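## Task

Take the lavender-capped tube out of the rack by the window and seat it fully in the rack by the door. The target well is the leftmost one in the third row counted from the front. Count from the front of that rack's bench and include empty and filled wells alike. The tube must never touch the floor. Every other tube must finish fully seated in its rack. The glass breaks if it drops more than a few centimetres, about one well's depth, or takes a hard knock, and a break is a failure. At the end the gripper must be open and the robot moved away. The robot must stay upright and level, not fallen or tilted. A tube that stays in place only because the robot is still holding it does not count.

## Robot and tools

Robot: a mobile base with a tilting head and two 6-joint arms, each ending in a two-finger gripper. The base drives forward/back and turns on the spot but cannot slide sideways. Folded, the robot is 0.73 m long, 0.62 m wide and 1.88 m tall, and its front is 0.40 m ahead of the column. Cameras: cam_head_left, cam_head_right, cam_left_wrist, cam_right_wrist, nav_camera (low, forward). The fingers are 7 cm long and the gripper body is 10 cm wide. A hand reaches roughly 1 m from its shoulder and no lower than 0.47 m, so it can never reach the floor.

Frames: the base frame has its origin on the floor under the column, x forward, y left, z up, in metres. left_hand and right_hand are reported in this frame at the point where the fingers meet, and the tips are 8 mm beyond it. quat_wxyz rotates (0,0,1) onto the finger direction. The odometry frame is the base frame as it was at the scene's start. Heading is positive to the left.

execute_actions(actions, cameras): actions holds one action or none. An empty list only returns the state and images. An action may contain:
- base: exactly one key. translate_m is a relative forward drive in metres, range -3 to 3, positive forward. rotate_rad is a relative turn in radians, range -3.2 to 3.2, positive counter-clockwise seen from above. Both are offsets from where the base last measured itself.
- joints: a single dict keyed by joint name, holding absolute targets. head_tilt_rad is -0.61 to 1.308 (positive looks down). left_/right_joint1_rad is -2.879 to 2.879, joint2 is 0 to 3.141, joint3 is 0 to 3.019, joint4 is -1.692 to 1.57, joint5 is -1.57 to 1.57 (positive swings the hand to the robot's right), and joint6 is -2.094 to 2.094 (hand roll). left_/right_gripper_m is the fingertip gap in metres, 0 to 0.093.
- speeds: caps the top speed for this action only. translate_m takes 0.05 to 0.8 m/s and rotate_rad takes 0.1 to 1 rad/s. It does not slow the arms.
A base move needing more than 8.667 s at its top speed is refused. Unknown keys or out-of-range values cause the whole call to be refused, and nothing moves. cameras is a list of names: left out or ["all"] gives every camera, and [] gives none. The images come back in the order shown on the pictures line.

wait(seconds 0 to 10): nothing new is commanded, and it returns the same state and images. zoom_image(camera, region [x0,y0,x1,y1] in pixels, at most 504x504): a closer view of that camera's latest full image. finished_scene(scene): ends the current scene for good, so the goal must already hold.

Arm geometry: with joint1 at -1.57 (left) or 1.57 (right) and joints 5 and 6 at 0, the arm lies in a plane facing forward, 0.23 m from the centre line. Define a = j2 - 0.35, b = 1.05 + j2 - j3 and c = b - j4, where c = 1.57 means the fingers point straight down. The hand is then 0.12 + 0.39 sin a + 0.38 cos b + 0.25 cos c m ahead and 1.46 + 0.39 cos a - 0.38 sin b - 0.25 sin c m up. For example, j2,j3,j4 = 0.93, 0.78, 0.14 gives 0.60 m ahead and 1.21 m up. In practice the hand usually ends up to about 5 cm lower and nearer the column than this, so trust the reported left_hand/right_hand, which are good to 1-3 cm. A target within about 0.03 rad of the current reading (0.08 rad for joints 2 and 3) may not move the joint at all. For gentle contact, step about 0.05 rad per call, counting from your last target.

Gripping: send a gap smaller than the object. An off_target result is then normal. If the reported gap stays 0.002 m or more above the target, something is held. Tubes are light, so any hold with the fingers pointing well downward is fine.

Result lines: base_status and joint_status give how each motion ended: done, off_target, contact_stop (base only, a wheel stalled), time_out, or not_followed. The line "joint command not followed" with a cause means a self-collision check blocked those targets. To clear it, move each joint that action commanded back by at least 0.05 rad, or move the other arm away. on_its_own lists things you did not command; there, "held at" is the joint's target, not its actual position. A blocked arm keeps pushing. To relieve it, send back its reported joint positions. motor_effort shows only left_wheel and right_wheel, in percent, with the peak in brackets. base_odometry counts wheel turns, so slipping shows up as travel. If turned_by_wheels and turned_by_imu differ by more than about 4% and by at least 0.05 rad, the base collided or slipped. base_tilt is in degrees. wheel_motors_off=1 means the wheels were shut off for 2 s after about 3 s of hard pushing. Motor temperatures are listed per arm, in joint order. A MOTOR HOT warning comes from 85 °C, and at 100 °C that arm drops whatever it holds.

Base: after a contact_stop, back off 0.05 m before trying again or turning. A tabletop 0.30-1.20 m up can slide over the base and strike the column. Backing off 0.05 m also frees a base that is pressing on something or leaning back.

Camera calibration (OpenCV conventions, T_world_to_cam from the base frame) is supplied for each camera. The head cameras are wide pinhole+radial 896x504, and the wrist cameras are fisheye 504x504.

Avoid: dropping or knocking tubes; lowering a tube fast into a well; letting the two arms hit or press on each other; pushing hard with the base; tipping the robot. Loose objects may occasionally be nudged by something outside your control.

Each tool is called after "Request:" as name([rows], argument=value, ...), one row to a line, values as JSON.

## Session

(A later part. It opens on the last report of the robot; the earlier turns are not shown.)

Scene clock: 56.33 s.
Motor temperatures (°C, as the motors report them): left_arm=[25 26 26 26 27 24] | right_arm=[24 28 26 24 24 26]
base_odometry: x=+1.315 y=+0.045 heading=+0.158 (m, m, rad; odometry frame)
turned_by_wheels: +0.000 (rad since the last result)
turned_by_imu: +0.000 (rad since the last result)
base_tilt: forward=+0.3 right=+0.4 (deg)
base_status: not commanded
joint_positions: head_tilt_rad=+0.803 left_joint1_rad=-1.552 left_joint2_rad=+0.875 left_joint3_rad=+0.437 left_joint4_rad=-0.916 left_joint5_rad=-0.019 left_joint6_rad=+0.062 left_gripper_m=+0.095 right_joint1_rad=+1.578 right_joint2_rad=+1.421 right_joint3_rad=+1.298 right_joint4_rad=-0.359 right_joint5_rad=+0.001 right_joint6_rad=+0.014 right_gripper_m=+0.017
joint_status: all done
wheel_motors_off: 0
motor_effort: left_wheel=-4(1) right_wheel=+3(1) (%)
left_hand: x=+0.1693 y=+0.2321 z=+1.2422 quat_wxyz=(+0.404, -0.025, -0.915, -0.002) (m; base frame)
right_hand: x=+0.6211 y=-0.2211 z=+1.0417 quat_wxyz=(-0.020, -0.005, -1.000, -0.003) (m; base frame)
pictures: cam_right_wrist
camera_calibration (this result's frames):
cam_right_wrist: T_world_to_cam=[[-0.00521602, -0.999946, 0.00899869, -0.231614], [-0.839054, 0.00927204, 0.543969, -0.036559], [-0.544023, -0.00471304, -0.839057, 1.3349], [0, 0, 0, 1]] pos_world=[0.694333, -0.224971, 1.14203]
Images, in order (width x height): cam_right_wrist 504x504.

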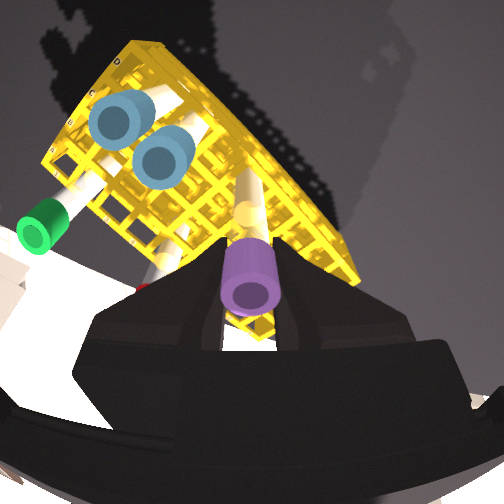

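Request:
execute_actions([
  {"joints":{"right_joint2_rad":1.35,"right_joint4_rad":-0.475}},
], cameras=["cam_right_wrist"])

Request:
execute_actions([
  {"joints":{"right_joint2_rad":1.28,"right_joint4_rad":-0.55}},
], cameras=["cam_right_wrist","cam_head_left"])

Scene clock: 61.97 s.
Motor temperatures (°C, as the motors report them): left_arm=[25 26 26 26 27 24] | right_arm=[24 28 26 24 24 26]
base_odometry: x=+1.315 y=+0.045 heading=+0.158 (m, m, rad; odometry frame)
turned_by_wheels: +0.000 (rad since the last result)
turned_by_imu: +0.000 (rad since the last result)
base_tilt: forward=+0.3 right=+0.5 (deg)
base_status: not commanded
joint_positions: head_tilt_rad=+0.803 left_joint1_rad=-1.552 left_joint2_rad=+0.875 left_joint3_rad=+0.437 left_joint4_rad=-0.916 left_joint5_rad=-0.019 left_joint6_rad=+0.062 left_gripper_m=+0.095 right_joint1_rad=+1.578 right_joint2_rad=+1.354 right_joint3_rad=+1.298 right_joint4_rad=-0.461 right_joint5_rad=+0.001 right_joint6_rad=+0.014 right_gripper_m=+0.017
joint_status: all done
wheel_motors_off: 0
motor_effort: left_wheel=-3(4) right_wheel=+2(1) (%)
left_hand: x=+0.1693 y=+0.2321 z=+1.2422 quat_wxyz=(+0.404, -0.025, -0.915, -0.002) (m; base frame)
right_hand: x=+0.6228 y=-0.2213 z=+1.0746 quat_wxyz=(-0.003, -0.005, -1.000, -0.002) (m; base frame)
pictures: cam_right_wrist
camera_calibration (this result's frames):
cam_right_wrist: T_world_to_cam=[[-0.00467963, -0.999946, 0.0092968, -0.232756], [-0.819671, 0.0091611, 0.572761, -0.0960482], [-0.572815, -0.00494001, -0.81967, 1.36045], [0, 0, 0, 1]] pos_world=[0.69947, -0.225143, 1.1723]
Images, in order (width x height): cam_right_wrist 504x504.

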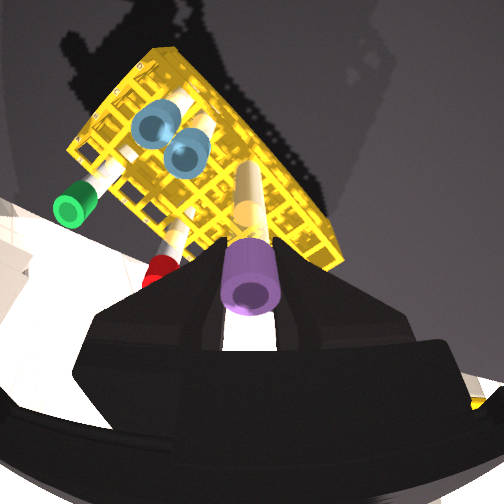

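Scene clock: 62.80 s.
Motor temperatures (°C, as the motors report them): left_arm=[25 26 26 26 27 24] | right_arm=[24 28 26 24 24 26]
base_odometry: x=+1.315 y=+0.045 heading=+0.158 (m, m, rad; odometry frame)
turned_by_wheels: +0.000 (rad since the last result)
turned_by_imu: +0.000 (rad since the last result)
base_tilt: forward=+0.3 right=+0.5 (deg)
base_status: not commanded
joint_positions: head_tilt_rad=+0.803 left_joint1_rad=-1.552 left_joint2_rad=+0.875 left_joint3_rad=+0.437 left_joint4_rad=-0.916 left_joint5_rad=-0.019 left_joint6_rad=+0.062 left_gripper_m=+0.095 right_joint1_rad=+1.578 right_joint2_rad=+1.283 right_joint3_rad=+1.298 right_joint4_rad=-0.538 right_joint5_rad=+0.001 right_joint6_rad=+0.014 right_gripper_m=+0.017
joint_status: all done
wheel_motors_off: 0
motor_effort: left_wheel=-3(3) right_wheel=+3(2) (%)
left_hand: x=+0.1693 y=+0.2321 z=+1.2422 quat_wxyz=(+0.404, -0.025, -0.915, -0.002) (m; base frame)
right_hand: x=+0.6298 y=-0.2215 z=+1.1104 quat_wxyz=(+0.000, -0.005, -1.000, -0.002) (m; base frame)
pictures: cam_head_left, cam_right_wrist
camera_calibration (this result's frames):
cam_head_left: T_world_to_cam=[[-0.0633187, -0.993243, 0.0972529, -0.101623], [-0.783571, -0.0108729, -0.621207, 0.995248], [0.618067, -0.115539, -0.777589, 1.09913], [0, 0, 0, 1]] pos_world=[0.0940776, 0.0368763, 1.48281]
cam_right_wrist: T_world_to_cam=[[-0.00459024, -0.999946, 0.00934414, -0.233365], [-0.816381, 0.00914357, 0.577441, -0.118078], [-0.577495, -0.00497778, -0.816379, 1.39309], [0, 0, 0, 1]] pos_world=[0.707036, -0.225338, 1.20765]
Images, in order (width x height): cam_head_left 896x504, cam_right_wrist 504x504.

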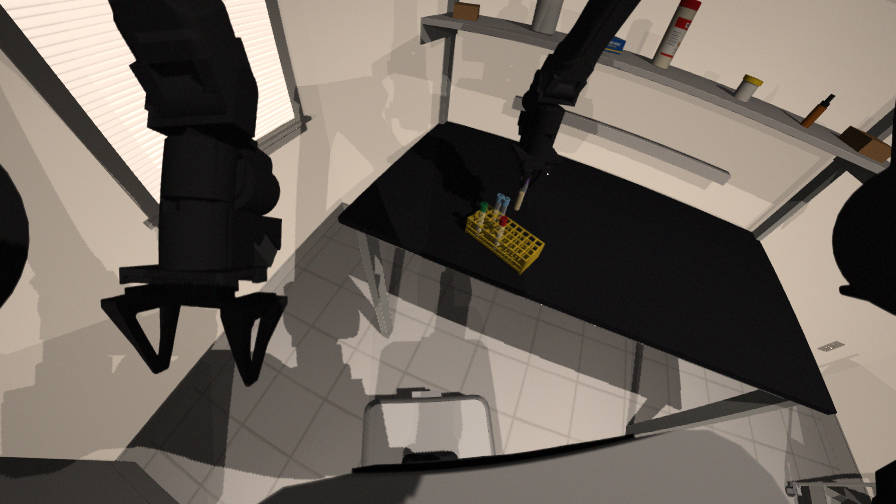

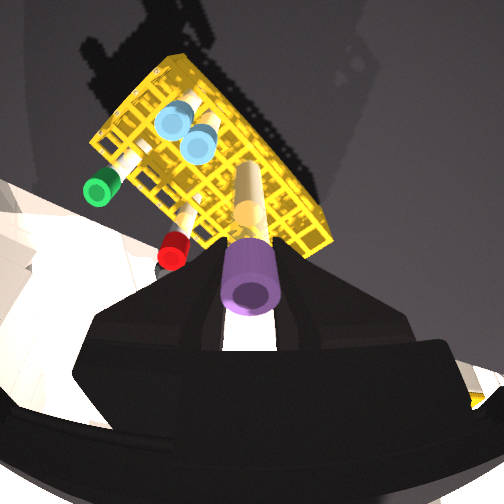

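Request:
execute_actions([
  {"joints":{"right_joint2_rad":1.05,"right_joint4_rad":-0.78}},
], cameras=[])

Request:
execute_actions([
  {"base":{"translate_m":-0.5},"joints":{"head_tilt_rad":0.6}},
], cameras=[])

Request:
execute_actions([
  {"base":{"rotate_rad":-1.6}},
], cameras=["cam_head_left","nav_camera"])

Scene clock: 69.87 s.
Motor temperatures (°C, as the motors report them): left_arm=[25 26 26 26 27 24] | right_arm=[24 28 26 24 24 26]
base_odometry: x=+1.315 y=+0.045 heading=+0.158 (m, m, rad; odometry frame)
turned_by_wheels: +0.000 (rad since the last result)
turned_by_imu: +0.000 (rad since the last result)
base_tilt: forward=+0.2 right=+0.3 (deg)
base_status: not commanded
joint_positions: head_tilt_rad=+0.803 left_joint1_rad=-1.552 left_joint2_rad=+0.875 left_joint3_rad=+0.437 left_joint4_rad=-0.916 left_joint5_rad=-0.019 left_joint6_rad=+0.062 left_gripper_m=+0.095 right_joint1_rad=+1.578 right_joint2_rad=+1.039 right_joint3_rad=+1.298 right_joint4_rad=-0.765 right_joint5_rad=+0.001 right_joint6_rad=+0.014 right_gripper_m=+0.017
joint_status: all done
wheel_motors_off: 0
motor_effort: left_wheel=-1(2) right_wheel=+2(2) (%)
left_hand: x=+0.1693 y=+0.2321 z=+1.2422 quat_wxyz=(+0.404, -0.025, -0.915, -0.002) (m; base frame)
right_hand: x=+0.6432 y=-0.2223 z=+1.2355 quat_wxyz=(-0.009, -0.005, -1.000, -0.002) (m; base frame)
pictures: none
No camera images: the call's "cameras" was empty. Leave "cameras" out to get every camera's image.

Scene clock: 72.37 s.
Motor temperatures (°C, as the motors report them): left_arm=[25 26 26 26 27 24] | right_arm=[24 28 26 24 24 26]
base_odometry: x=+0.821 y=-0.034 heading=+0.159 (m, m, rad; odometry frame)
turned_by_wheels: +0.002 (rad since the last result)
turned_by_imu: +0.002 (rad since the last result)
base_tilt: forward=+0.2 right=+0.4 (deg)
base_status: done
joint_positions: head_tilt_rad=+0.617 left_joint1_rad=-1.552 left_joint2_rad=+0.875 left_joint3_rad=+0.435 left_joint4_rad=-0.916 left_joint5_rad=-0.019 left_joint6_rad=+0.062 left_gripper_m=+0.095 right_joint1_rad=+1.578 right_joint2_rad=+1.039 right_joint3_rad=+1.298 right_joint4_rad=-0.768 right_joint5_rad=+0.001 right_joint6_rad=+0.014 right_gripper_m=+0.017
joint_status: all done
wheel_motors_off: 0
motor_effort: left_wheel=+2(59) right_wheel=-3(53) (%)
left_hand: x=+0.1680 y=+0.2321 z=+1.2426 quat_wxyz=(+0.405, -0.025, -0.914, -0.002) (m; base frame)
right_hand: x=+0.6424 y=-0.2223 z=+1.2353 quat_wxyz=(-0.007, -0.005, -1.000, -0.002) (m; base frame)
pictures: none
No camera images: the call's "cameras" was empty. Leave "cameras" out to get every camera's image.

Scene clock: 75.53 s.
Motor temperatures (°C, as the motors report them): left_arm=[25 26 26 26 27 24] | right_arm=[24 28 27 24 24 26]
base_odometry: x=+0.821 y=-0.034 heading=-1.440 (m, m, rad; odometry frame)
turned_by_wheels: -1.599 (rad since the last result)
turned_by_imu: -1.587 (rad since the last result)
base_tilt: forward=+0.2 right=+0.4 (deg)
base_status: done
joint_positions: head_tilt_rad=+0.617 left_joint1_rad=-1.552 left_joint2_rad=+0.875 left_joint3_rad=+0.435 left_joint4_rad=-0.916 left_joint5_rad=-0.019 left_joint6_rad=+0.062 left_gripper_m=+0.095 right_joint1_rad=+1.578 right_joint2_rad=+1.039 right_joint3_rad=+1.298 right_joint4_rad=-0.768 right_joint5_rad=+0.001 right_joint6_rad=+0.014 right_gripper_m=+0.017
joint_status: not commanded
wheel_motors_off: 0
motor_effort: left_wheel=+6(53) right_wheel=-6(35) (%)
left_hand: x=+0.1680 y=+0.2321 z=+1.2426 quat_wxyz=(+0.405, -0.025, -0.914, -0.002) (m; base frame)
right_hand: x=+0.6424 y=-0.2225 z=+1.2353 quat_wxyz=(-0.007, -0.005, -1.000, -0.002) (m; base frame)
pictures: cam_head_left, nav_camera
camera_calibration (this result's frames):
cam_head_left: T_world_to_cam=[[-0.0802061, -0.993243, 0.0838712, -0.0801711], [-0.655226, -0.0108729, -0.755355, 1.19542], [0.751163, -0.115539, -0.649927, 0.895875], [0, 0, 0, 1]] pos_world=[0.103891, 0.0368763, 1.49194]
Images, in order (width x height): cam_head_left 896x504, nav_camera 896x504.

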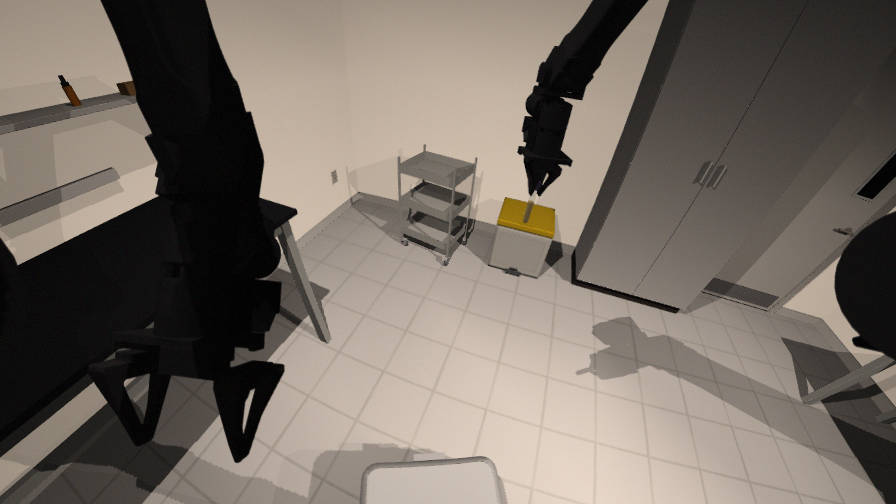

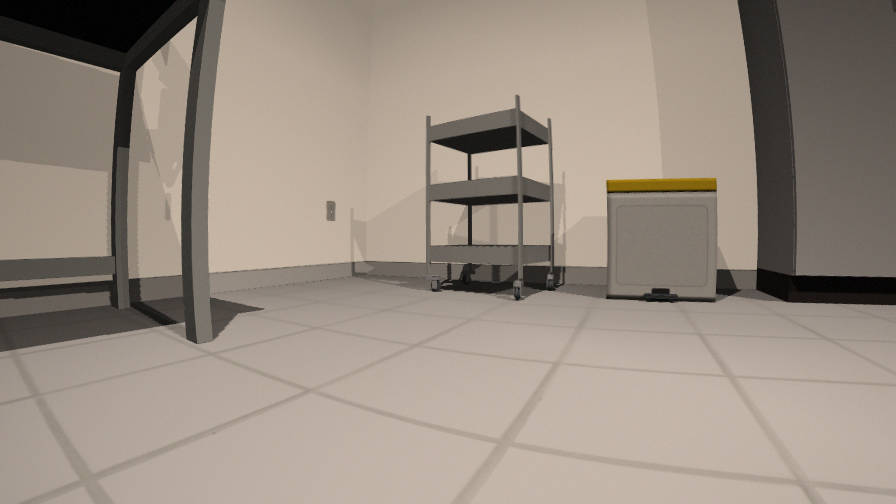

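Request:
execute_actions([
  {"base":{"rotate_rad":-1.65}},
], cameras=["nav_camera"])

Request:
execute_actions([
  {"base":{"translate_m":1.3}},
], cameras=["cam_head_left","cam_head_right","nav_camera"])

Scene clock: 81.83 s.
Motor temperatures (°C, as the motors report them): left_arm=[25 26 26 26 27 24] | right_arm=[24 28 27 24 24 26]
base_odometry: x=+0.821 y=-0.034 heading=-3.089 (m, m, rad; odometry frame)
turned_by_wheels: -1.649 (rad since the last result)
turned_by_imu: -1.641 (rad since the last result)
base_tilt: forward=+0.2 right=+0.5 (deg)
base_status: done
joint_positions: head_tilt_rad=+0.617 left_joint1_rad=-1.552 left_joint2_rad=+0.875 left_joint3_rad=+0.435 left_joint4_rad=-0.916 left_joint5_rad=-0.019 left_joint6_rad=+0.062 left_gripper_m=+0.095 right_joint1_rad=+1.577 right_joint2_rad=+1.039 right_joint3_rad=+1.298 right_joint4_rad=-0.768 right_joint5_rad=+0.001 right_joint6_rad=+0.014 right_gripper_m=+0.017
joint_status: not commanded
wheel_motors_off: 0
motor_effort: left_wheel=+5(22) right_wheel=-7(22) (%)
left_hand: x=+0.1680 y=+0.2321 z=+1.2426 quat_wxyz=(+0.405, -0.025, -0.914, -0.002) (m; base frame)
right_hand: x=+0.6424 y=-0.2226 z=+1.2353 quat_wxyz=(-0.007, -0.005, -1.000, -0.002) (m; base frame)
pictures: nav_camera
Images, in order (width x height): nav_camera 896x504.

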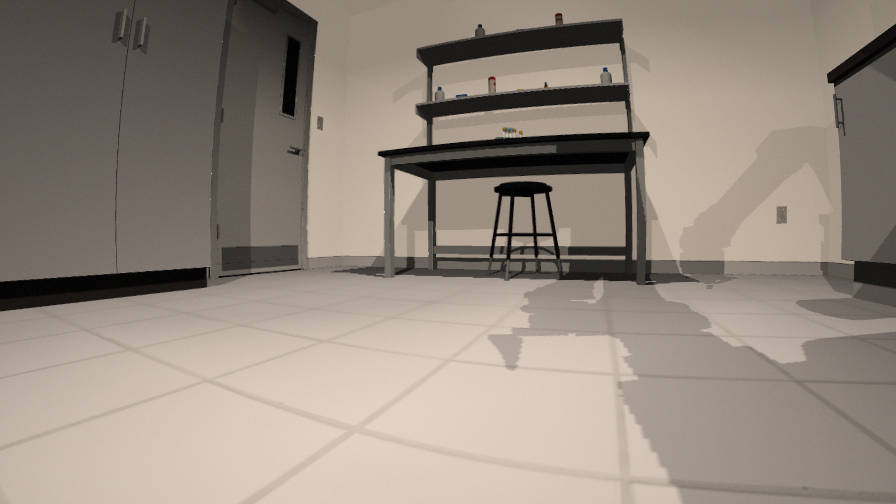

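Scene clock: 85.40 s.
Motor temperatures (°C, as the motors report them): left_arm=[25 26 26 26 27 24] | right_arm=[24 29 27 24 24 26]
base_odometry: x=-0.477 y=-0.102 heading=-3.090 (m, m, rad; odometry frame)
turned_by_wheels: -0.001 (rad since the last result)
turned_by_imu: -0.003 (rad since the last result)
base_tilt: forward=+0.2 right=+0.5 (deg)
base_status: done
joint_positions: head_tilt_rad=+0.617 left_joint1_rad=-1.552 left_joint2_rad=+0.875 left_joint3_rad=+0.439 left_joint4_rad=-0.916 left_joint5_rad=-0.019 left_joint6_rad=+0.062 left_gripper_m=+0.095 right_joint1_rad=+1.577 right_joint2_rad=+1.039 right_joint3_rad=+1.298 right_joint4_rad=-0.768 right_joint5_rad=+0.001 right_joint6_rad=+0.014 right_gripper_m=+0.017
joint_status: not commanded
wheel_motors_off: 0
motor_effort: left_wheel=-1(55) right_wheel=+1(55) (%)
left_hand: x=+0.1701 y=+0.2321 z=+1.2420 quat_wxyz=(+0.403, -0.025, -0.915, -0.002) (m; base frame)
right_hand: x=+0.6422 y=-0.2226 z=+1.2353 quat_wxyz=(-0.007, -0.005, -1.000, -0.002) (m; base frame)
pictures: cam_head_left, cam_head_right, nav_camera
camera_calibration (this result's frames):
cam_head_left: T_world_to_cam=[[-0.0802245, -0.993243, 0.0838535, -0.080143], [-0.65506, -0.0108729, -0.755499, 1.19563], [0.751306, -0.115539, -0.649761, 0.895613], [0, 0, 0, 1]] pos_world=[0.103901, 0.0368763, 1.49195]
cam_head_right: T_world_to_cam=[[-0.0850166, -0.993608, 0.0742671, -0.127454], [-0.642186, -0.00234759, -0.766545, 1.21159], [0.761819, -0.112862, -0.637882, 0.882085], [0, 0, 0, 1]] pos_world=[0.09524, -0.0242404, 1.50087]
Images, in order (width x height): cam_head_left 896x504, cam_head_right 896x504, nav_camera 896x504.

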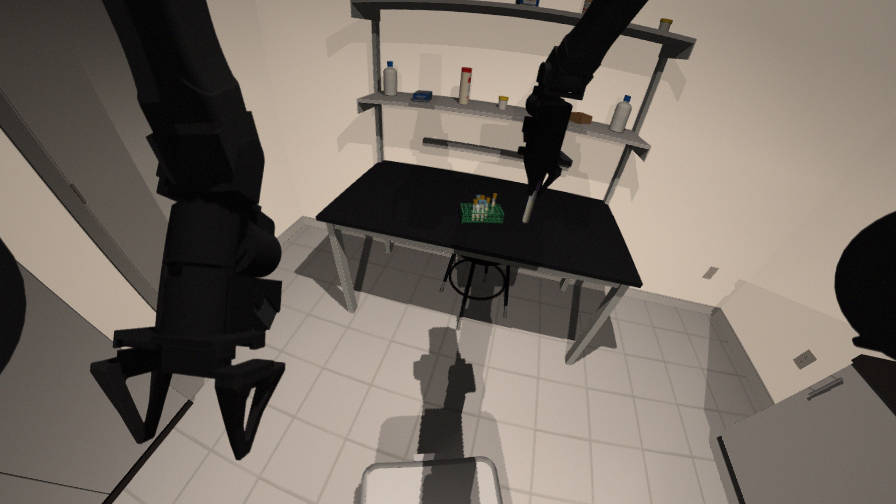

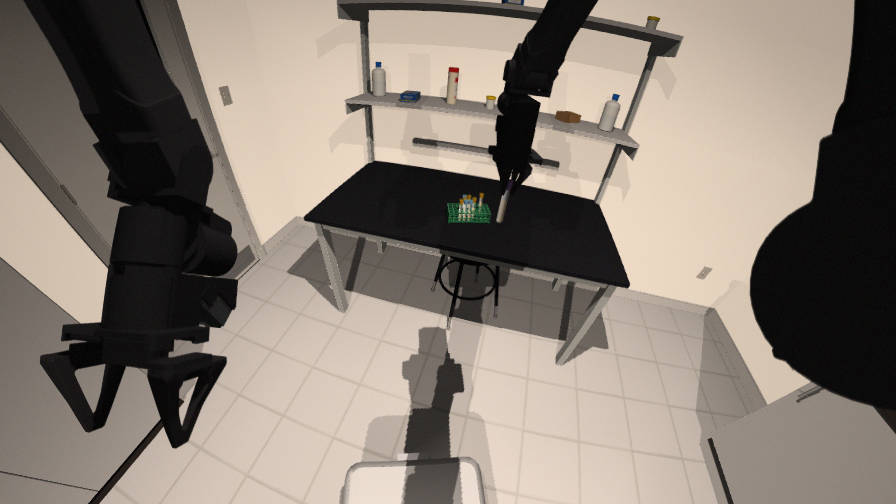

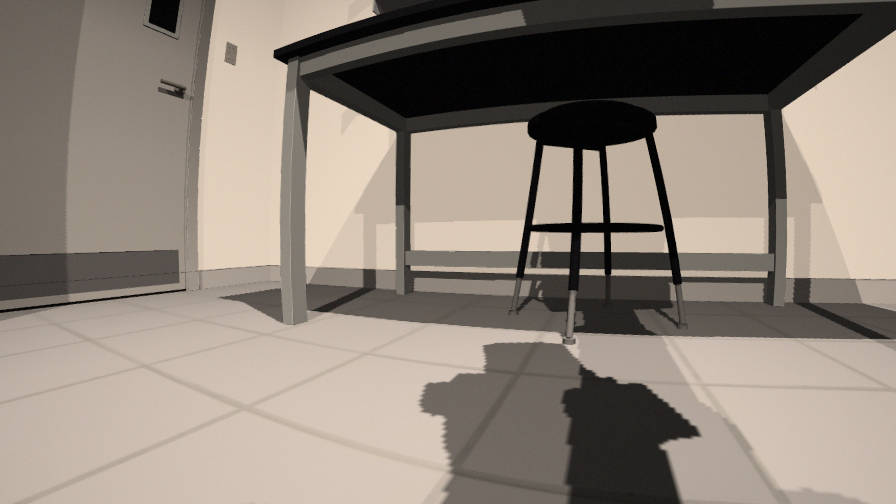

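Request:
execute_actions([
  {"base":{"rotate_rad":0.03}},
], cameras=[])

Request:
execute_actions([
  {"base":{"translate_m":0.52},"joints":{"head_tilt_rad":0.85,"right_joint2_rad":1.2,"right_joint4_rad":-0.6}},
], cameras=["cam_head_left","cam_right_wrist","nav_camera"])

Scene clock: 90.07 s.
Motor temperatures (°C, as the motors report them): left_arm=[25 26 26 26 27 24] | right_arm=[24 29 27 24 24 26]
base_odometry: x=-0.477 y=-0.102 heading=-3.062 (m, m, rad; odometry frame)
turned_by_wheels: +0.028 (rad since the last result)
turned_by_imu: +0.028 (rad since the last result)
base_tilt: forward=+0.2 right=+0.5 (deg)
base_status: done
joint_positions: head_tilt_rad=+0.617 left_joint1_rad=-1.552 left_joint2_rad=+0.875 left_joint3_rad=+0.439 left_joint4_rad=-0.916 left_joint5_rad=-0.019 left_joint6_rad=+0.062 left_gripper_m=+0.095 right_joint1_rad=+1.577 right_joint2_rad=+1.039 right_joint3_rad=+1.298 right_joint4_rad=-0.768 right_joint5_rad=+0.001 right_joint6_rad=+0.014 right_gripper_m=+0.017
joint_status: not commanded
wheel_motors_off: 0
motor_effort: left_wheel=-2(38) right_wheel=+1(36) (%)
left_hand: x=+0.1701 y=+0.2321 z=+1.2420 quat_wxyz=(+0.403, -0.025, -0.915, -0.002) (m; base frame)
right_hand: x=+0.6422 y=-0.2228 z=+1.2353 quat_wxyz=(-0.007, -0.005, -1.000, -0.002) (m; base frame)
pictures: none
No camera images: the call's "cameras" was empty. Leave "cameras" out to get every camera's image.

Scene clock: 92.70 s.
Motor temperatures (°C, as the motors report them): left_arm=[25 26 26 26 27 24] | right_arm=[24 29 27 24 24 26]
base_odometry: x=-0.995 y=-0.144 heading=-3.062 (m, m, rad; odometry frame)
turned_by_wheels: +0.000 (rad since the last result)
turned_by_imu: +0.000 (rad since the last result)
base_tilt: forward=+0.3 right=+0.4 (deg)
base_status: done
joint_positions: head_tilt_rad=+0.852 left_joint1_rad=-1.552 left_joint2_rad=+0.875 left_joint3_rad=+0.441 left_joint4_rad=-0.916 left_joint5_rad=-0.019 left_joint6_rad=+0.062 left_gripper_m=+0.095 right_joint1_rad=+1.577 right_joint2_rad=+1.217 right_joint3_rad=+1.295 right_joint4_rad=-0.612 right_joint5_rad=+0.001 right_joint6_rad=+0.014 right_gripper_m=+0.017
joint_status: all done
wheel_motors_off: 0
motor_effort: left_wheel=+1(47) right_wheel=+0(39) (%)
left_hand: x=+0.1711 y=+0.2321 z=+1.2417 quat_wxyz=(+0.402, -0.025, -0.915, -0.002) (m; base frame)
right_hand: x=+0.6320 y=-0.2223 z=+1.1433 quat_wxyz=(+0.005, -0.005, -1.000, -0.002) (m; base frame)
pictures: cam_head_left, cam_right_wrist, nav_camera
camera_calibration (this result's frames):
cam_head_left: T_world_to_cam=[[-0.0584711, -0.993243, 0.100242, -0.106469], [-0.813105, -0.0108729, -0.582015, 0.936369], [0.579173, -0.115539, -0.806976, 1.14633], [0, 0, 0, 1]] pos_world=[0.0912186, 0.0368763, 1.48071]
cam_right_wrist: T_world_to_cam=[[-0.00500454, -0.999937, 0.0100377, -0.234951], [-0.810385, 0.00993644, 0.585814, -0.148442], [-0.585877, -0.00520265, -0.810383, 1.41962], [0, 0, 0, 1]] pos_world=[0.710249, -0.226075, 1.23975]
Images, in order (width x height): cam_head_left 896x504, cam_right_wrist 504x504, nav_camera 896x504.

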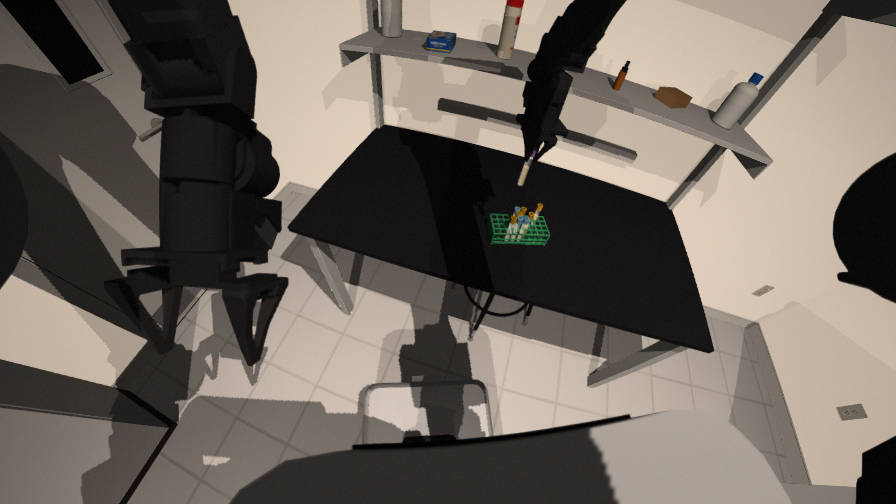

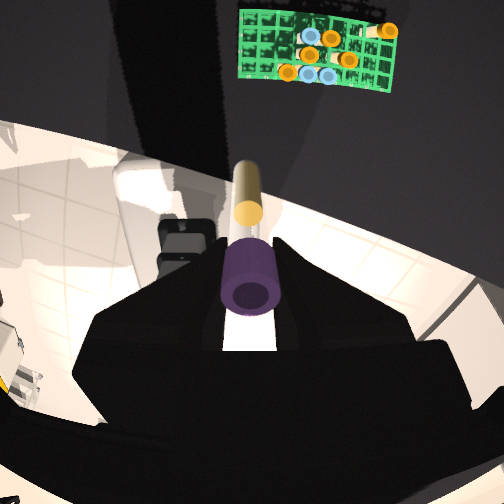

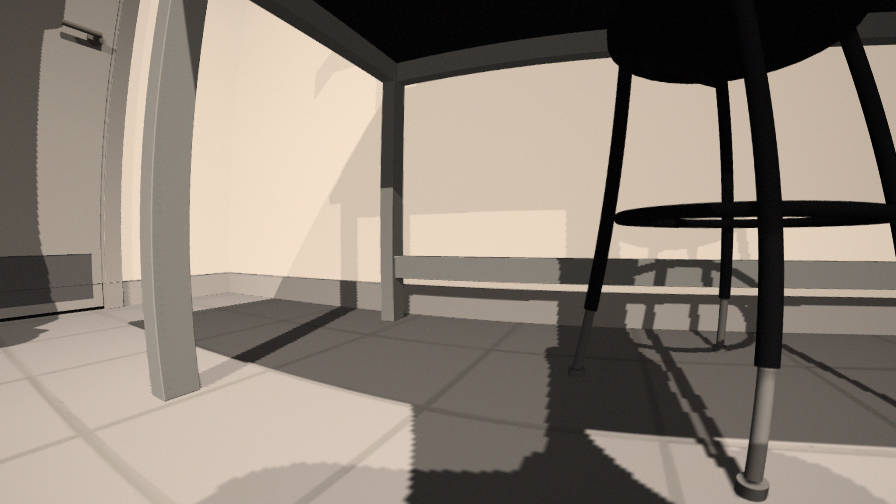

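Request:
execute_actions([
  {"base":{"translate_m":0.09},"joints":{"right_joint2_rad":1.51,"right_joint3_rad":1.37,"right_joint4_rad":-0.35}},
], cameras=["cam_head_left","cam_right_wrist"])

Request:
zoom_image(camera="cam_head_left", region=[450, 160, 590, 290])

Scene clock: 99.17 s.
Motor temperatures (°C, as the motors report them): left_arm=[25 26 26 26 27 24] | right_arm=[24 29 27 24 24 26]
base_odometry: x=-1.085 y=-0.151 heading=-3.062 (m, m, rad; odometry frame)
turned_by_wheels: +0.000 (rad since the last result)
turned_by_imu: +0.000 (rad since the last result)
base_tilt: forward=+0.2 right=+0.6 (deg)
base_status: done
joint_positions: head_tilt_rad=+0.852 left_joint1_rad=-1.552 left_joint2_rad=+0.875 left_joint3_rad=+0.440 left_joint4_rad=-0.916 left_joint5_rad=-0.019 left_joint6_rad=+0.062 left_gripper_m=+0.095 right_joint1_rad=+1.577 right_joint2_rad=+1.525 right_joint3_rad=+1.365 right_joint4_rad=-0.361 right_joint5_rad=+0.001 right_joint6_rad=+0.014 right_gripper_m=+0.017
joint_status: all done
wheel_motors_off: 0
motor_effort: left_wheel=-2(26) right_wheel=+0(31) (%)
left_hand: x=+0.1706 y=+0.2321 z=+1.2419 quat_wxyz=(+0.403, -0.025, -0.915, -0.002) (m; base frame)
right_hand: x=+0.6163 y=-0.2216 z=+1.0005 quat_wxyz=(-0.002, -0.005, -1.000, -0.002) (m; base frame)
pictures: cam_head_left, cam_right_wrist
camera_calibration (this result's frames):
cam_head_left: T_world_to_cam=[[-0.0584445, -0.993243, 0.100258, -0.106495], [-0.813259, -0.0108729, -0.5818, 0.936046], [0.578959, -0.115539, -0.807129, 1.14658], [0, 0, 0, 1]] pos_world=[0.0912029, 0.0368763, 1.4807]
cam_right_wrist: T_world_to_cam=[[-0.00520875, -0.999937, 0.00992855, -0.232651], [-0.818133, 0.00997042, 0.574943, -0.0619128], [-0.575005, -0.00512815, -0.818134, 1.29576], [0, 0, 0, 1]] pos_world=[0.693205, -0.225375, 1.09801]
Images, in order (width x height): cam_head_left 896x504, cam_right_wrist 504x504.

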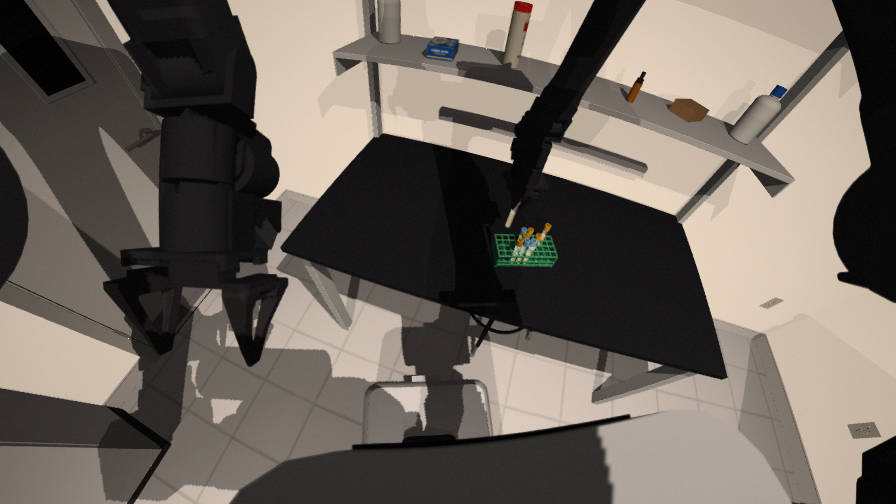

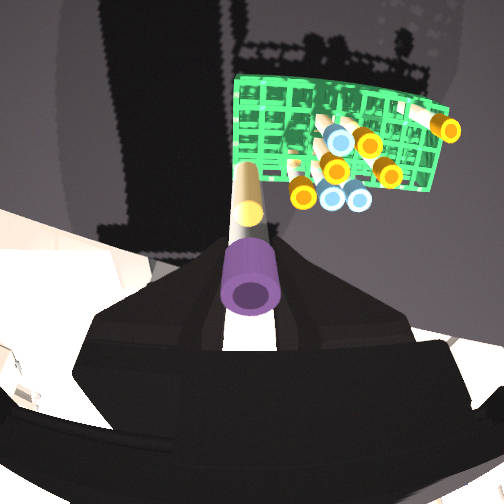

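Region (450, 160, 590, 290) of cam_head_left's 896x504 image, scaled by 3.600, with more detail than that image has; it fills the top 468 rows of this view, and the rest is white.

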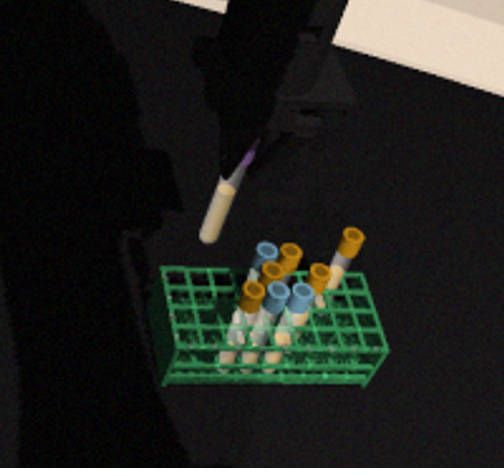

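Request:
execute_actions([
  {"base":{"translate_m":0.012},"joints":{"right_joint2_rad":1.655,"right_joint3_rad":1.455,"right_joint4_rad":-0.29}},
], cameras=["cam_head_left","cam_right_wrist"])

Request:
zoom_image(camera="cam_head_left", region=[470, 190, 570, 280])

Scene clock: 105.40 s.
Motor temperatures (°C, as the motors report them): left_arm=[25 26 26 26 27 24] | right_arm=[24 30 27 24 24 26]
base_odometry: x=-1.097 y=-0.152 heading=-3.062 (m, m, rad; odometry frame)
turned_by_wheels: +0.000 (rad since the last result)
turned_by_imu: +0.000 (rad since the last result)
base_tilt: forward=+0.2 right=+0.5 (deg)
base_status: done
joint_positions: head_tilt_rad=+0.852 left_joint1_rad=-1.552 left_joint2_rad=+0.875 left_joint3_rad=+0.439 left_joint4_rad=-0.916 left_joint5_rad=-0.019 left_joint6_rad=+0.062 left_gripper_m=+0.095 right_joint1_rad=+1.577 right_joint2_rad=+1.657 right_joint3_rad=+1.460 right_joint4_rad=-0.297 right_joint5_rad=+0.001 right_joint6_rad=+0.014 right_gripper_m=+0.017
joint_status: all done
wheel_motors_off: 0
motor_effort: left_wheel=+1(30) right_wheel=+1(29) (%)
left_hand: x=+0.1702 y=+0.2321 z=+1.2420 quat_wxyz=(+0.403, -0.025, -0.915, -0.002) (m; base frame)
right_hand: x=+0.6254 y=-0.2213 z=+0.9474 quat_wxyz=(-0.015, -0.005, -1.000, -0.002) (m; base frame)
pictures: cam_head_left, cam_right_wrist
camera_calibration (this result's frames):
cam_head_left: T_world_to_cam=[[-0.0584344, -0.993243, 0.100264, -0.106504], [-0.813318, -0.0108729, -0.581717, 0.935922], [0.578877, -0.115539, -0.807188, 1.14667], [0, 0, 0, 1]] pos_world=[0.0911969, 0.0368763, 1.4807]
cam_right_wrist: T_world_to_cam=[[-0.00560124, -0.999937, 0.00970879, -0.231312], [-0.832769, 0.0100393, 0.55353, 0.00556508], [-0.553593, -0.00498472, -0.832773, 1.25805], [0, 0, 0, 1]] pos_world=[0.699789, -0.225083, 1.04684]
Images, in order (width x height): cam_head_left 896x504, cam_right_wrist 504x504.

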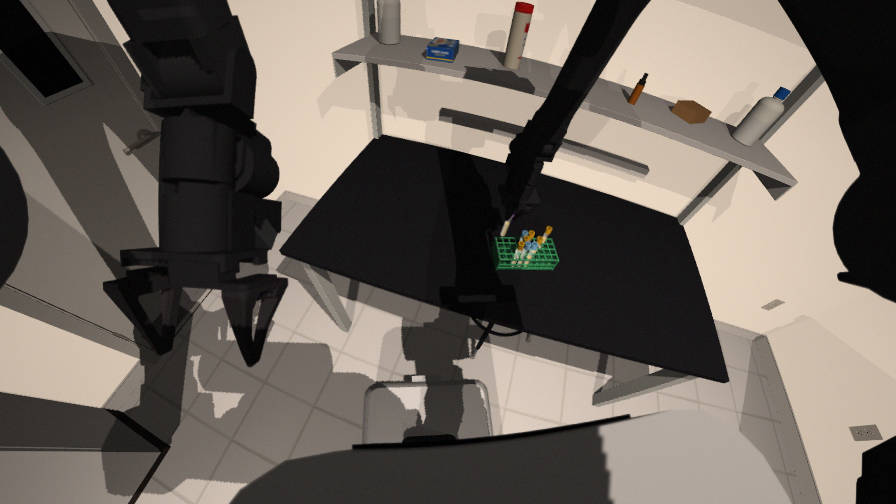

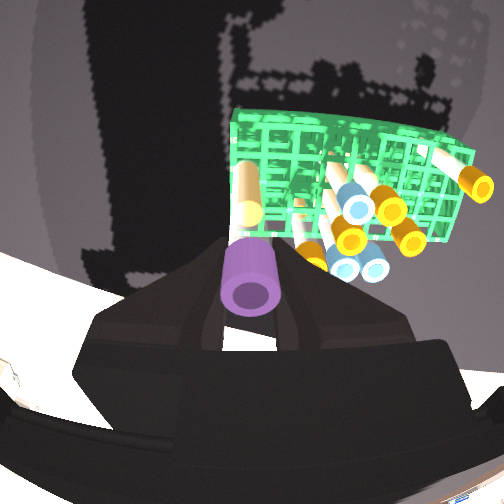

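Region (470, 190, 570, 280) of cam_head_left's 896x504 image, scaled by 5.040, with more detail than that image has; it fills the top 454 rows of this view, and the rest is white.

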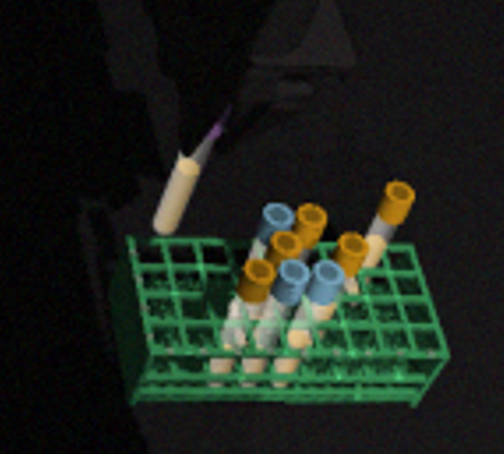

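Request:
execute_actions([
  {"base":{"rotate_rad":-0.004},"joints":{"right_joint2_rad":1.70}},
], cameras=["cam_head_left","cam_right_wrist"])

Request:
zoom_image(camera="cam_head_left", region=[470, 190, 570, 280])

Request:
zoom_image(camera="cam_right_wrist", region=[180, 60, 380, 260])

Scene clock: 112.63 s.
Motor temperatures (°C, as the motors report them): left_arm=[25 26 26 26 27 24] | right_arm=[24 30 26 24 24 26]
base_odometry: x=-1.097 y=-0.152 heading=-3.064 (m, m, rad; odometry frame)
turned_by_wheels: -0.002 (rad since the last result)
turned_by_imu: -0.002 (rad since the last result)
base_tilt: forward=+0.3 right=+0.5 (deg)
base_status: done
joint_positions: head_tilt_rad=+0.852 left_joint1_rad=-1.552 left_joint2_rad=+0.875 left_joint3_rad=+0.439 left_joint4_rad=-0.916 left_joint5_rad=-0.019 left_joint6_rad=+0.062 left_gripper_m=+0.095 right_joint1_rad=+1.575 right_joint2_rad=+1.690 right_joint3_rad=+1.460 right_joint4_rad=-0.297 right_joint5_rad=+0.001 right_joint6_rad=+0.014 right_gripper_m=+0.017
joint_status: all done
wheel_motors_off: 0
motor_effort: left_wheel=+2(27) right_wheel=-1(26) (%)
left_hand: x=+0.1702 y=+0.2321 z=+1.2420 quat_wxyz=(+0.403, -0.025, -0.915, -0.002) (m; base frame)
right_hand: x=+0.6086 y=-0.2226 z=+0.9314 quat_wxyz=(+0.001, -0.006, -1.000, -0.001) (m; base frame)
pictures: cam_head_left, cam_right_wrist
camera_calibration (this result's frames):
cam_head_left: T_world_to_cam=[[-0.0584344, -0.993243, 0.100264, -0.106504], [-0.813318, -0.0108729, -0.581718, 0.935922], [0.578877, -0.115539, -0.807188, 1.14667], [0, 0, 0, 1]] pos_world=[0.0911969, 0.0368763, 1.4807]
cam_right_wrist: T_world_to_cam=[[-0.00606336, -0.999914, 0.0116336, -0.234095], [-0.814377, 0.0116889, 0.580218, -0.0352096], [-0.580304, -0.00595608, -0.814378, 1.23436], [0, 0, 0, 1]] pos_world=[0.686211, -0.226311, 1.02839]
Images, in order (width x height): cam_head_left 896x504, cam_right_wrist 504x504.

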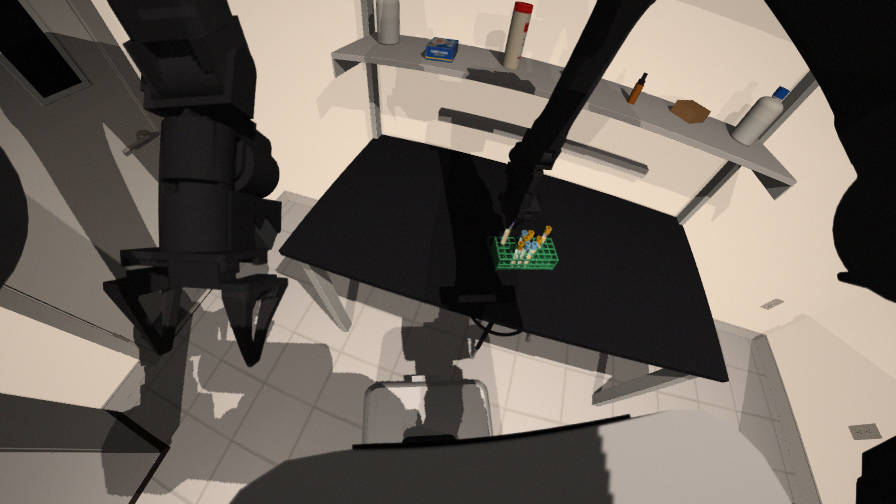

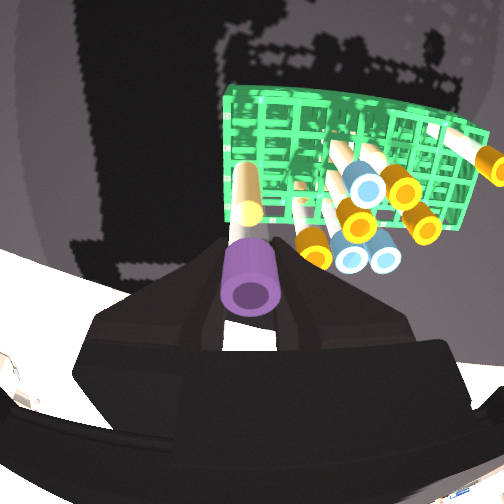

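Region (470, 190, 570, 280) of cam_head_left's 896x504 image, scaled by 5.040, with more detail than that image has; it fills the top 454 rows of this view, and the rest is white.

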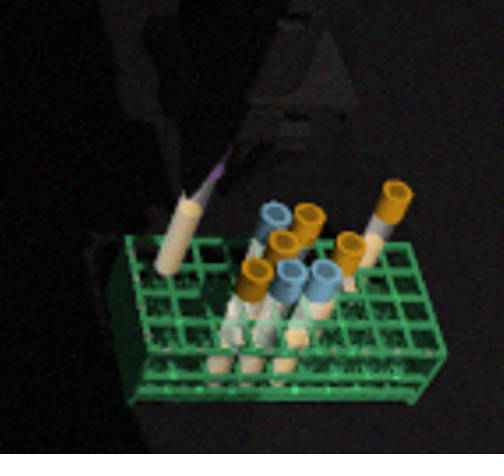

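Region (180, 60, 380, 260) of cam_right_wrist's 504x504 image, scaled by 2.520, with more detail than that image has.

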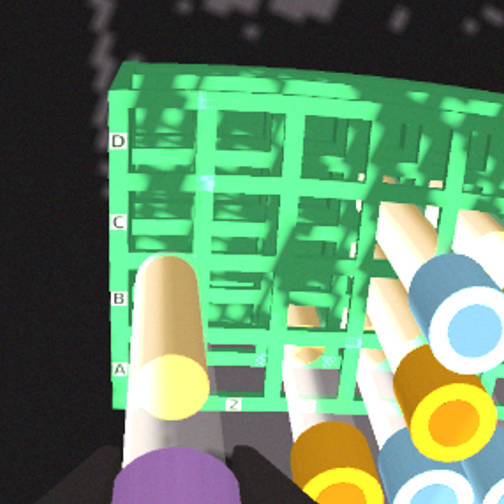

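Request:
execute_actions([
  {"base":{"translate_m":0.015},"joints":{"right_joint2_rad":1.725,"right_joint4_rad":-0.262}},
], cameras=["cam_head_left","cam_right_wrist"])

Request:
zoom_image(camera="cam_head_left", region=[470, 190, 570, 280])

Request:
zoom_image(camera="cam_right_wrist", region=[180, 60, 380, 260])

Scene clock: 119.37 s.
Motor temperatures (°C, as the motors report them): left_arm=[25 26 26 26 27 24] | right_arm=[24 30 26 24 24 26]
base_odometry: x=-1.112 y=-0.153 heading=-3.064 (m, m, rad; odometry frame)
turned_by_wheels: +0.000 (rad since the last result)
turned_by_imu: +0.000 (rad since the last result)
base_tilt: forward=+0.2 right=+0.5 (deg)
base_status: done
joint_positions: head_tilt_rad=+0.852 left_joint1_rad=-1.552 left_joint2_rad=+0.875 left_joint3_rad=+0.439 left_joint4_rad=-0.916 left_joint5_rad=-0.019 left_joint6_rad=+0.062 left_gripper_m=+0.095 right_joint1_rad=+1.575 right_joint2_rad=+1.709 right_joint3_rad=+1.459 right_joint4_rad=-0.275 right_joint5_rad=+0.001 right_joint6_rad=+0.014 right_gripper_m=+0.017
joint_status: all done
wheel_motors_off: 0
motor_effort: left_wheel=-2(32) right_wheel=+1(31) (%)
left_hand: x=+0.1704 y=+0.2321 z=+1.2420 quat_wxyz=(+0.403, -0.025, -0.915, -0.002) (m; base frame)
right_hand: x=+0.6031 y=-0.2226 z=+0.9221 quat_wxyz=(+0.001, -0.006, -1.000, -0.001) (m; base frame)
pictures: cam_head_left, cam_right_wrist
camera_calibration (this result's frames):
cam_head_left: T_world_to_cam=[[-0.0584288, -0.993243, 0.100267, -0.10651], [-0.813351, -0.0108729, -0.581672, 0.935853], [0.578832, -0.115539, -0.80722, 1.14672], [0, 0, 0, 1]] pos_world=[0.0911936, 0.0368763, 1.4807]
cam_right_wrist: T_world_to_cam=[[-0.00608086, -0.999914, 0.0116242, -0.233978], [-0.815041, 0.0116909, 0.579286, -0.033056], [-0.579372, -0.00595168, -0.815042, 1.22359], [0, 0, 0, 1]] pos_world=[0.680551, -0.226289, 1.01915]
Images, in order (width x height): cam_head_left 896x504, cam_right_wrist 504x504.

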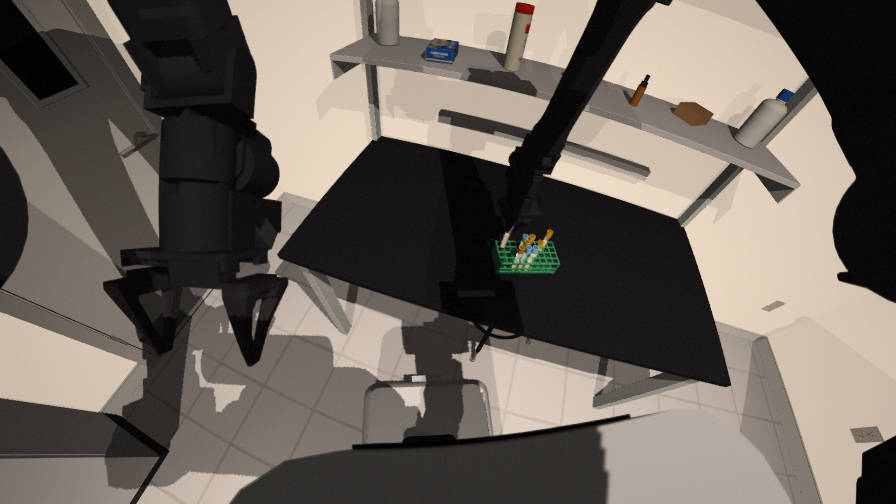

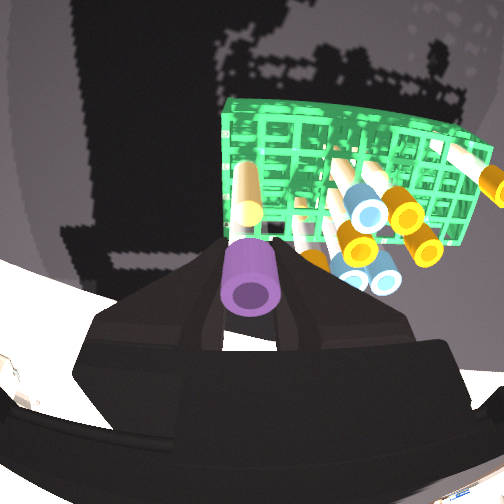

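Region (470, 190, 570, 280) of cam_head_left's 896x504 image, scaled by 5.040, with more detail than that image has; it fills the top 454 rows of this view, and the rest is white.

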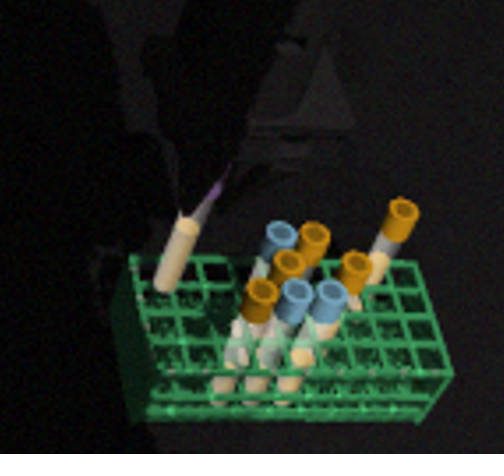

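Region (180, 60, 380, 260) of cam_right_wrist's 504x504 image, scaled by 2.520, with more detail than that image has.

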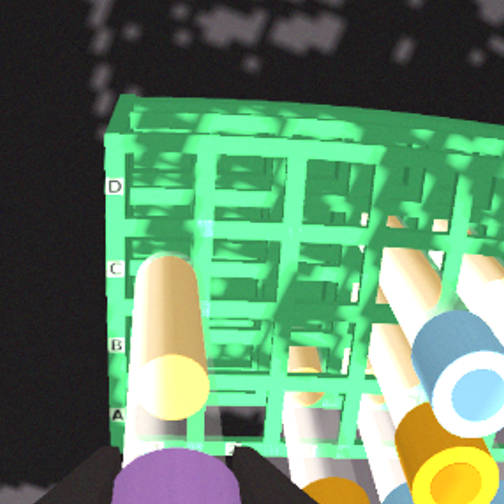

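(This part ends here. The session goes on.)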